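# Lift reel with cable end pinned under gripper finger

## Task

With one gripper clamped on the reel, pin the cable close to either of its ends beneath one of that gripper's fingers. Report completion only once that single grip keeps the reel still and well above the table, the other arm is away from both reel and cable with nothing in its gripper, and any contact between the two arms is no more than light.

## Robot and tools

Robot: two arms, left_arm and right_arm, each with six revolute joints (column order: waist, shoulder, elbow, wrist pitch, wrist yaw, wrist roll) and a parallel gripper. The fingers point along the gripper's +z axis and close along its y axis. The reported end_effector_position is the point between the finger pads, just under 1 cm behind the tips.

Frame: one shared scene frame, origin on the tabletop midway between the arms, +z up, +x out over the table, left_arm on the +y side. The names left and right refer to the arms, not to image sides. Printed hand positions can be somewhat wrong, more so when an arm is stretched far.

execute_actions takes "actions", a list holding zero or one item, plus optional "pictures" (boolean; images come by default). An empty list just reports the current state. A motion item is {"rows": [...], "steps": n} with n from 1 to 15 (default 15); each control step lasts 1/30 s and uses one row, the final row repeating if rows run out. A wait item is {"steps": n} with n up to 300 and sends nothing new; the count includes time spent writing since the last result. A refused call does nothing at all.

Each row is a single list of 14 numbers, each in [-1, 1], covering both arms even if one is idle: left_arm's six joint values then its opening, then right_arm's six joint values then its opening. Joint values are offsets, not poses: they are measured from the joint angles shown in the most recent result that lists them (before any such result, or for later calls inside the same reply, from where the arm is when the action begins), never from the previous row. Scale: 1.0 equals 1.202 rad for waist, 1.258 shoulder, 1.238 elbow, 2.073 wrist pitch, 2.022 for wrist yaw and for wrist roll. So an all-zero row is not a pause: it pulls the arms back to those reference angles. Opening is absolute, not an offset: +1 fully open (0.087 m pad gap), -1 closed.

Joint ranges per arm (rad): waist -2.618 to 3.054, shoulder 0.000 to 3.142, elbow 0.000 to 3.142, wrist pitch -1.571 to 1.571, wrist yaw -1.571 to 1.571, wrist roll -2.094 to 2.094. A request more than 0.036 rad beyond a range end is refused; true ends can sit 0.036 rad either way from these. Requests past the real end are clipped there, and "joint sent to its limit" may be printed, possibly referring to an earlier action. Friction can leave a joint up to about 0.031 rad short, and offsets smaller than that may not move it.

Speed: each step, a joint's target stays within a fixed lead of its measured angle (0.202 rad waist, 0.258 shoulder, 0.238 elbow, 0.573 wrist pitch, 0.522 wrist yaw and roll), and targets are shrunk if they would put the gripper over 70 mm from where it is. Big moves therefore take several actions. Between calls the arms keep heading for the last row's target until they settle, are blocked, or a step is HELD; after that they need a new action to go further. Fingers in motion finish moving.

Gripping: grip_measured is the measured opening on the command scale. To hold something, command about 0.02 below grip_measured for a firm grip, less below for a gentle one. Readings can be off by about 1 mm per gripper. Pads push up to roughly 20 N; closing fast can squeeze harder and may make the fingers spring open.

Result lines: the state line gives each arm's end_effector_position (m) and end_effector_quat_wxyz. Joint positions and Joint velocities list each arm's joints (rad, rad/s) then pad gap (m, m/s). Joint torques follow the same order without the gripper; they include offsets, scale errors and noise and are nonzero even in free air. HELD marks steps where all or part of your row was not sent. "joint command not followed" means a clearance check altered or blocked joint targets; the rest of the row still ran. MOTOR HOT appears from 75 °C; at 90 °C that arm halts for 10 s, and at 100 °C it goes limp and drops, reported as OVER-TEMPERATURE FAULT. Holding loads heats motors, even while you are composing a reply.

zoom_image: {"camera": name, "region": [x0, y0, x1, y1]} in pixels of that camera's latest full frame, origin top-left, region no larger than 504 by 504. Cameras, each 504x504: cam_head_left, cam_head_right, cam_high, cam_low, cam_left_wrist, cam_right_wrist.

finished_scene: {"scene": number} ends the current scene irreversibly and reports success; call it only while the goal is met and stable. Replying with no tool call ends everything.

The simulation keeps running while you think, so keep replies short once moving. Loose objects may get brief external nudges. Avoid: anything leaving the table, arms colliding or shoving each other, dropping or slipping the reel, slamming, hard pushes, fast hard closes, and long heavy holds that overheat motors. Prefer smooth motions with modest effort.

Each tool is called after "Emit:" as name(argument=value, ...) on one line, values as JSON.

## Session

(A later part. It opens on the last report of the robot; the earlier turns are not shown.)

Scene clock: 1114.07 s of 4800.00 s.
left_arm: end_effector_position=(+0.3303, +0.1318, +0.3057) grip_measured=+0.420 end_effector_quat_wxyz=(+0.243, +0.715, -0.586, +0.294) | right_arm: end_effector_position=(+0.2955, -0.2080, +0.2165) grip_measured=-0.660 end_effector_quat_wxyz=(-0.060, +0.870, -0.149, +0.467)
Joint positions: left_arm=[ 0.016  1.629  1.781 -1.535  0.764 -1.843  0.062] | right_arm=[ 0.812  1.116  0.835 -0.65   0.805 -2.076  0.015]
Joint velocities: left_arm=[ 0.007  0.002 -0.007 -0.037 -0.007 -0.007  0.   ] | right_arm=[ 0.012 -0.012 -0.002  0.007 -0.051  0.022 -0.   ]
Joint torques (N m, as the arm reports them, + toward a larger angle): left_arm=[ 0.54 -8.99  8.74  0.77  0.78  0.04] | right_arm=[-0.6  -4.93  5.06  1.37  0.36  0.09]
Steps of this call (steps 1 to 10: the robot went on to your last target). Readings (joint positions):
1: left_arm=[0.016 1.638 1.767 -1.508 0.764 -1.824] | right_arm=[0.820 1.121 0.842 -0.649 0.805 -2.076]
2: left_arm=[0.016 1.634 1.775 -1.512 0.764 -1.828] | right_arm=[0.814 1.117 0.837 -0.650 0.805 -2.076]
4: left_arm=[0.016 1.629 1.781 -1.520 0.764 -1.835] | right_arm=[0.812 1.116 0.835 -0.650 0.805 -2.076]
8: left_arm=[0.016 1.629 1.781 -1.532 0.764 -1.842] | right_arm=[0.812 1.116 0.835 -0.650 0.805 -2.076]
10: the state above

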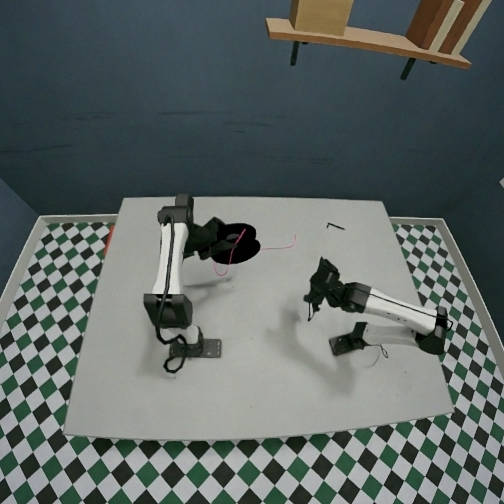

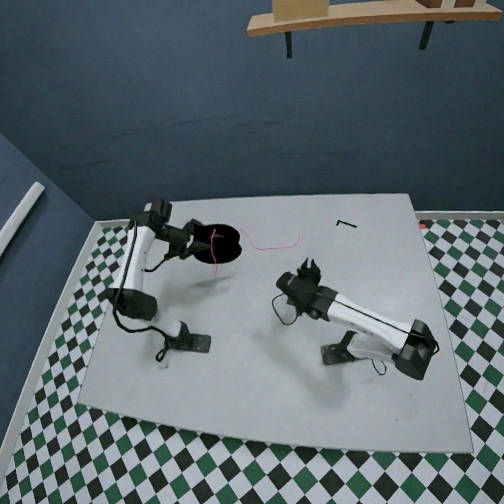

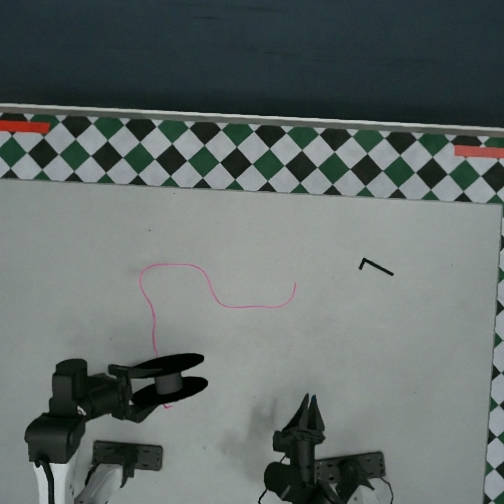

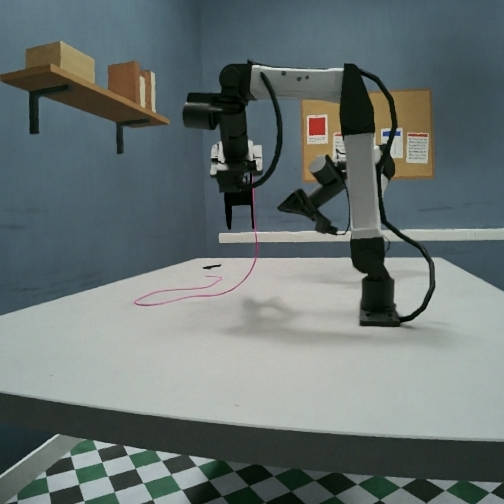

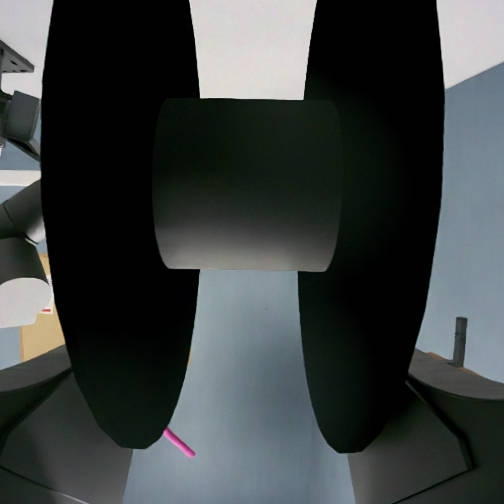

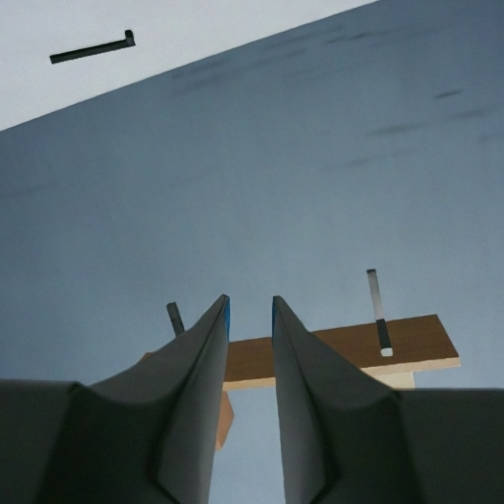

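Emit:
execute_actions(actions=[{"rows": [[0,0,0.016,0,0.008,-0.007,0.3,0,0,0,0,0,0,-0.66],[0,0,0.028,0,0.006,-0.015,0.3,0,0,0,0,0,0,-0.66],[0,0,0.040,0,0.004,-0.024,0.3,0,0,0,0,0,0,-0.66],[0,0,0.053,0,0.002,-0.033,0.3,0,0,0,0,0,0,-0.66],[0,0,0.066,0,0.000,-0.042,0.3,0,0,0,0,0,0,-0.66],[0,0,0.079,0,-0.002,-0.051,0.3,0,0,0,0,0,0,-0.66],[0,0,0.092,0,-0.004,-0.060,0.3,0,0,0,0,0,0,-0.66],[0,0,0.105,0,-0.006,-0.069,0.3,0,0,0,0,0,0,-0.66],[0,0,0.118,0,-0.008,-0.078,0.3,0,0,0,0,0,0,-0.66],[0,0,0.131,0,-0.010,-0.087,0.3,0,0,0,0,0,0,-0.66],[0,0,0.144,0,-0.012,-0.095,0.3,0,0,0,0,0,0,-0.66],[0,0,0.157,0,-0.013,-0.102,0.3,0,0,0,0,0,0,-0.66],[0,0,0.169,0,-0.014,-0.108,0.3,0,0,0,0,0,0,-0.66],[0,0,0.179,0,-0.015,-0.112,0.3,0,0,0,0,0,0,-0.66],[0,0,0.186,0,-0.015,-0.114,0.3,0,0,0,0,0,0,-0.66]], "steps": 15}], pictures=false)

Emit:
execute_actions(actions=[{"steps": 15}])

Scene clock: 1120.77 s of 4800.00 s.
left_arm: end_effector_position=(+0.3460, +0.1387, +0.3492) grip_measured=+0.420 end_effector_quat_wxyz=(+0.204, +0.748, -0.542, +0.323) | right_arm: end_effector_position=(+0.2955, -0.2080, +0.2165) grip_measured=-0.660 end_effector_quat_wxyz=(-0.060, +0.870, -0.149, +0.467)
Joint positions: left_arm=[ 0.016  1.629  1.96  -1.548  0.716 -2.02   0.062] | right_arm=[ 0.812  1.116  0.835 -0.65   0.805 -2.076  0.015]
Joint velocities: left_arm=[ 0.007 -0.017  0.33  -0.007 -0.022 -0.374 -0.002] | right_arm=[ 0.012 -0.002 -0.022 -0.125 -0.037 -0.007 -0.   ]
Joint torques (N m, as the arm reports them, + toward a larger angle): left_arm=[ 0.55 -7.05  8.34  1.26  0.6  -0.04] | right_arm=[ 0.12 -3.4   6.55  1.38  0.35  0.09]
Steps of this call (steps 1 to 30: the robot went on to your last target; steps 31 to 186: nothing new was sent; steps 187 to 201: all 15 steps of this action). Readings (joint positions):
187: left_arm=[0.016 1.629 1.781 -1.538 0.763 -1.847] | right_arm=[0.812 1.116 0.835 -0.650 0.805 -2.076]
188: left_arm=[0.016 1.629 1.781 -1.538 0.760 -1.850] | right_arm=[0.812 1.116 0.835 -0.650 0.805 -2.076]
190: left_arm=[0.016 1.629 1.790 -1.541 0.751 -1.866] | right_arm=[0.812 1.116 0.835 -0.650 0.805 -2.076]
194: left_arm=[0.016 1.629 1.848 -1.546 0.736 -1.916] | right_arm=[0.812 1.116 0.835 -0.650 0.805 -2.076]
201: the state above

Scene clock: 1121.27 s of 4800.00 s.
left_arm: end_effector_position=(+0.3480, +0.1402, +0.3537) grip_measured=+0.420 end_effector_quat_wxyz=(+0.205, +0.760, -0.526, +0.323) | right_arm: end_effector_position=(+0.2955, -0.2080, +0.2165) grip_measured=-0.660 end_effector_quat_wxyz=(-0.060, +0.870, -0.149, +0.467)
Joint positions: left_arm=[ 0.016  1.629  1.98  -1.552  0.709 -2.066  0.062] | right_arm=[ 0.812  1.116  0.835 -0.65   0.805 -2.076  0.015]
Joint velocities: left_arm=[-0.002 -0.012  0.017  0.007  0.007 -0.022  0.   ] | right_arm=[-0.017 -0.017 -0.012 -0.022 -0.037  0.066  0.001]
Joint torques (N m, as the arm reports them, + toward a larger angle): left_arm=[ 0.77 -6.91  8.54  1.31  0.57 -0.01] | right_arm=[ 0.12 -3.4   6.55  1.37  0.35  0.09]
Steps of this call (steps 1 to 15: the robot went on to your last target). Readings (joint positions):
1: left_arm=[0.016 1.629 1.970 -1.548 0.715 -2.029] | right_arm=[0.812 1.116 0.835 -0.650 0.805 -2.076]
2: left_arm=[0.016 1.629 1.976 -1.548 0.715 -2.037] | right_arm=[0.812 1.116 0.835 -0.650 0.805 -2.076]
4: left_arm=[0.016 1.629 1.980 -1.548 0.714 -2.048] | right_arm=[0.812 1.116 0.835 -0.650 0.805 -2.076]
8: left_arm=[0.016 1.629 1.980 -1.551 0.711 -2.060] | right_arm=[0.812 1.116 0.835 -0.650 0.805 -2.076]
15: the state above

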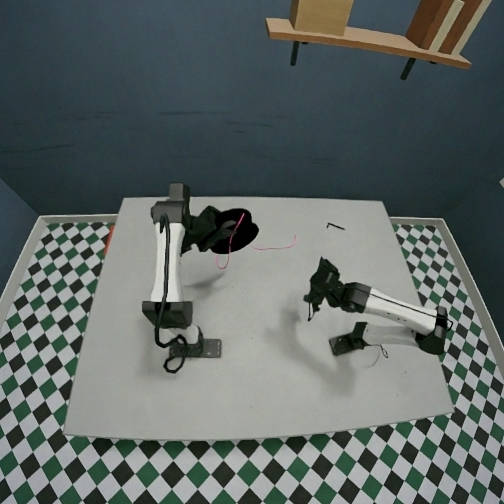

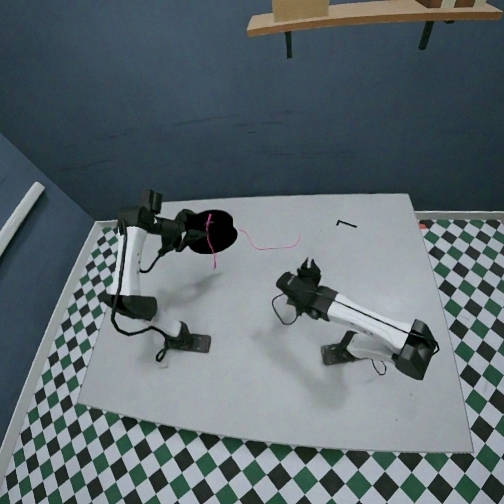

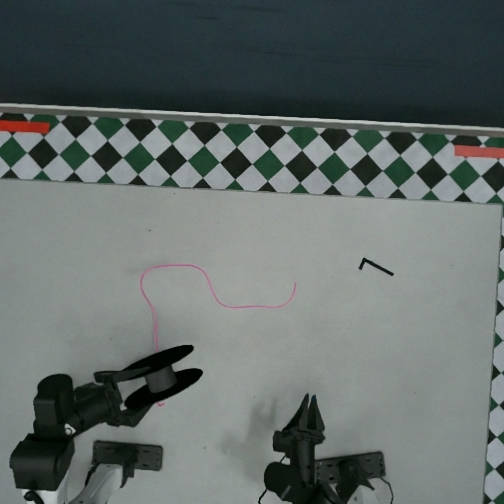

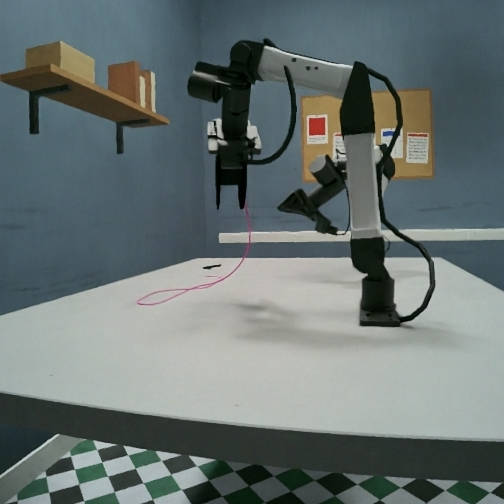

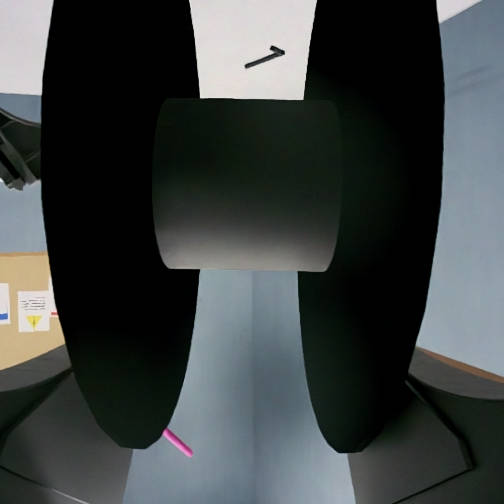

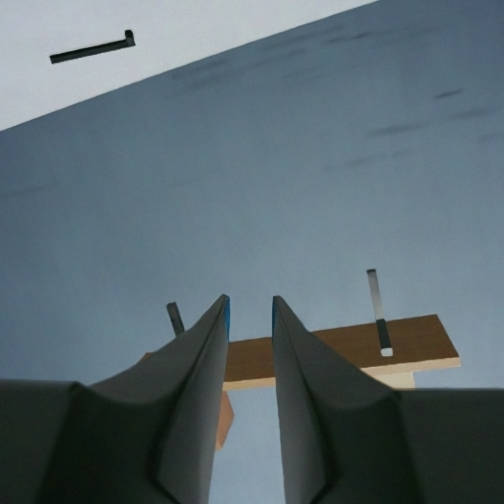

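Emit:
zoom_image(camera="cam_head_right", region=[150, 180, 270, 290])

Region (150, 180, 270, 290) of cam_head_right's 504x504 image, scaled by 4.200, with more detail than that image has; it fills the top 462 rows of this view, and the rest is white.

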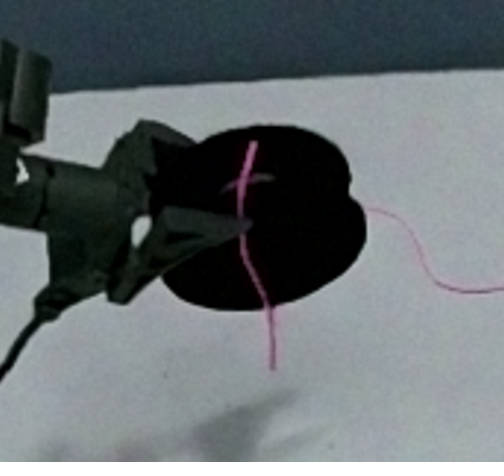

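Emit:
execute_actions(actions=[{"rows": [[0,0,0.014,0.006,0.010,0,0.3,0,0,0,0,0,0,-0.66],[0,0,0.024,0.006,0.010,0,0.3,0,0,0,0,0,0,-0.66],[0,0,0.033,0.006,0.010,0,0.3,0,0,0,0,0,0,-0.66],[0,0,0.042,0.006,0.010,0,0.3,0,0,0,0,0,0,-0.66],[0,0,0.051,0.006,0.010,0,0.3,0,0,0,0,0,0,-0.66],[0,0,0.060,0.006,0.010,0,0.3,0,0,0,0,0,0,-0.66],[0,0,0.069,0.006,0.010,0,0.3,0,0,0,0,0,0,-0.66],[0,0,0.078,0.006,0.010,0,0.3,0,0,0,0,0,0,-0.66],[0,0,0.087,0.006,0.010,0,0.3,0,0,0,0,0,0,-0.66],[0,0,0.096,0.006,0.010,0,0.3,0,0,0,0,0,0,-0.66],[0,0,0.104,0.006,0.010,0,0.3,0,0,0,0,0,0,-0.66],[0,0,0.111,0.006,0.010,0,0.3,0,0,0,0,0,0,-0.66],[0,0,0.117,0.006,0.010,0,0.3,0,0,0,0,0,0,-0.66],[0,0,0.122,0.006,0.010,0,0.3,0,0,0,0,0,0,-0.66],[0,0,0.125,0.006,0.010,0,0.3,0,0,0,0,0,0,-0.66]], "steps": 15}], pictures=false)

Emit:
execute_actions(actions=[{"steps": 30}])

Scene clock: 1131.37 s of 4800.00 s.
left_arm: end_effector_position=(+0.3477, +0.1410, +0.3847) grip_measured=+0.420 end_effector_quat_wxyz=(+0.175, +0.744, -0.535, +0.359) | right_arm: end_effector_position=(+0.2955, -0.2080, +0.2165) grip_measured=-0.660 end_effector_quat_wxyz=(-0.060, +0.870, -0.149, +0.467)
Joint positions: left_arm=[ 0.016  1.629  2.091 -1.563  0.701 -2.068  0.062] | right_arm=[ 0.812  1.116  0.835 -0.65   0.805 -2.076  0.015]
Joint velocities: left_arm=[-0.017 -0.022  0.154  0.037  0.081 -0.037 -0.001] | right_arm=[-0.002 -0.032 -0.007  0.051 -0.022 -0.037 -0.   ]
Joint torques (N m, as the arm reports them, + toward a larger angle): left_arm=[ 0.62 -6.77  8.41  1.55  0.62  0.12] | right_arm=[ 0.12 -3.4   6.55  1.38  0.35  0.09]
Steps of this call (steps 1 to 15: the robot went on to your last target; steps 16 to 200: nothing new was sent; then 2.93 s passed at rest; steps 201 to 215: all 15 steps of this action). Readings (joint positions):
201: left_arm=[0.016 1.629 1.980 -1.553 0.707 -2.068] | right_arm=[0.812 1.116 0.835 -0.650 0.805 -2.076]
202: left_arm=[0.016 1.629 1.980 -1.554 0.707 -2.068] | right_arm=[0.812 1.116 0.835 -0.650 0.805 -2.076]
204: left_arm=[0.016 1.629 1.982 -1.557 0.705 -2.068] | right_arm=[0.812 1.116 0.835 -0.650 0.805 -2.076]
208: left_arm=[0.016 1.629 2.020 -1.562 0.702 -2.068] | right_arm=[0.812 1.116 0.835 -0.650 0.805 -2.076]
215: the state above

Scene clock: 1132.37 s of 4800.00 s.
left_arm: end_effector_position=(+0.3473, +0.1410, +0.3870) grip_measured=+0.420 end_effector_quat_wxyz=(+0.173, +0.743, -0.536, +0.361) | right_arm: end_effector_position=(+0.2955, -0.2080, +0.2165) grip_measured=-0.660 end_effector_quat_wxyz=(-0.060, +0.870, -0.149, +0.467)
Joint positions: left_arm=[ 0.016  1.629  2.1   -1.565  0.701 -2.068  0.062] | right_arm=[ 0.812  1.116  0.835 -0.65   0.805 -2.076  0.015]
Joint velocities: left_arm=[-0.012 -0.007 -0.002  0.022 -0.007  0.037  0.001] | right_arm=[-0.012 -0.007  0.007  0.022 -0.051 -0.022 -0.   ]
Joint torques (N m, as the arm reports them, + toward a larger angle): left_arm=[ 0.55 -6.82  8.14  1.56  0.64  0.05] | right_arm=[ 0.11 -3.41  6.54  1.38  0.35  0.09]
Steps of this call (steps 1 to 15: the robot went on to your last target; steps 16 to 30: nothing new was sent). Readings (joint positions):
1: left_arm=[0.016 1.629 2.096 -1.563 0.701 -2.068] | right_arm=[0.812 1.116 0.835 -0.650 0.805 -2.076]
2: left_arm=[0.016 1.629 2.099 -1.563 0.701 -2.068] | right_arm=[0.812 1.116 0.835 -0.650 0.805 -2.076]
4: left_arm=[0.016 1.629 2.100 -1.563 0.701 -2.068] | right_arm=[0.812 1.116 0.835 -0.650 0.805 -2.076]
8: left_arm=[0.016 1.629 2.100 -1.564 0.701 -2.068] | right_arm=[0.812 1.116 0.835 -0.650 0.805 -2.076]
30: the state above
All arms were judged still, so your last target was given up. Only a new action makes them travel on or press farther. Fingers that are still opening or closing keep moving.

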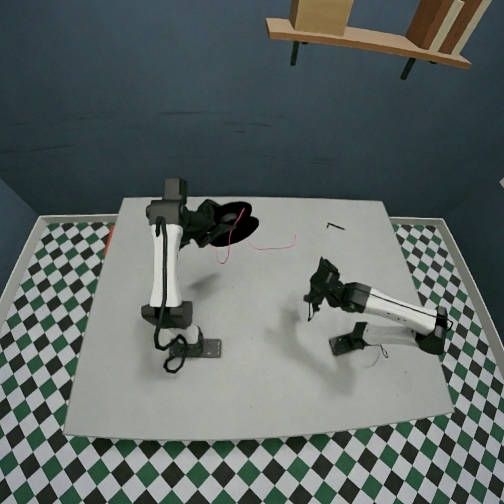

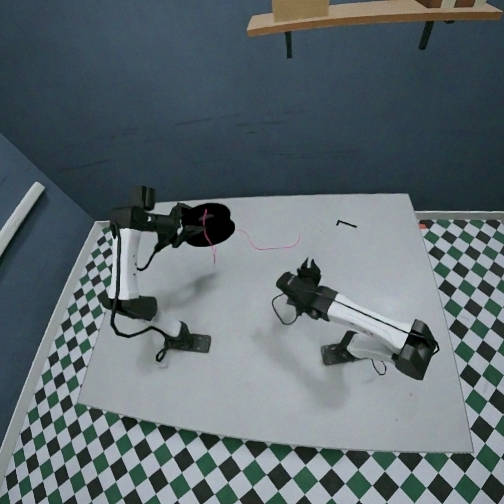

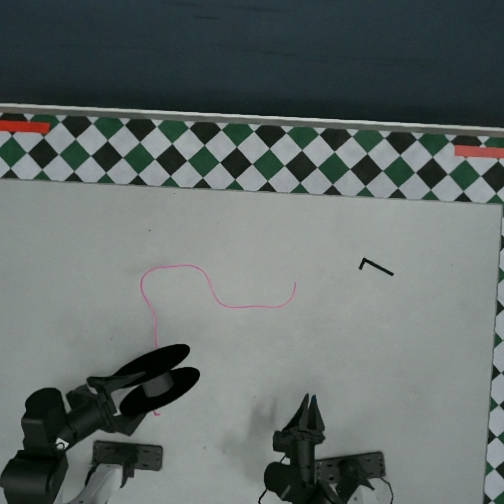

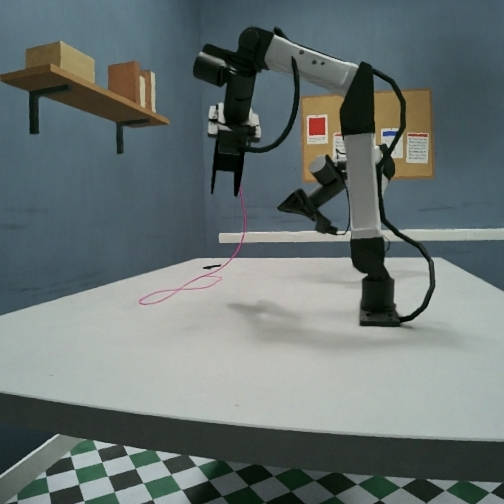

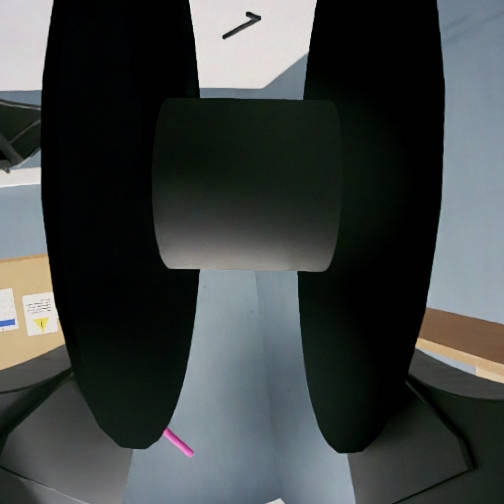

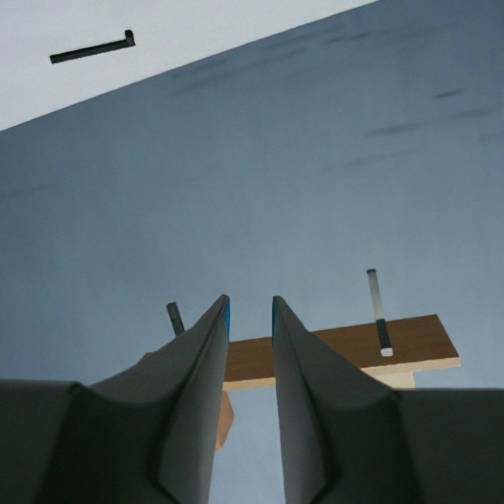

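The reel is held steady high above the table with the cable trapped under the left finger, and the right arm is clear and empty.

Emit:
finished_scene(scene=1)

The scene is finished: the task was done.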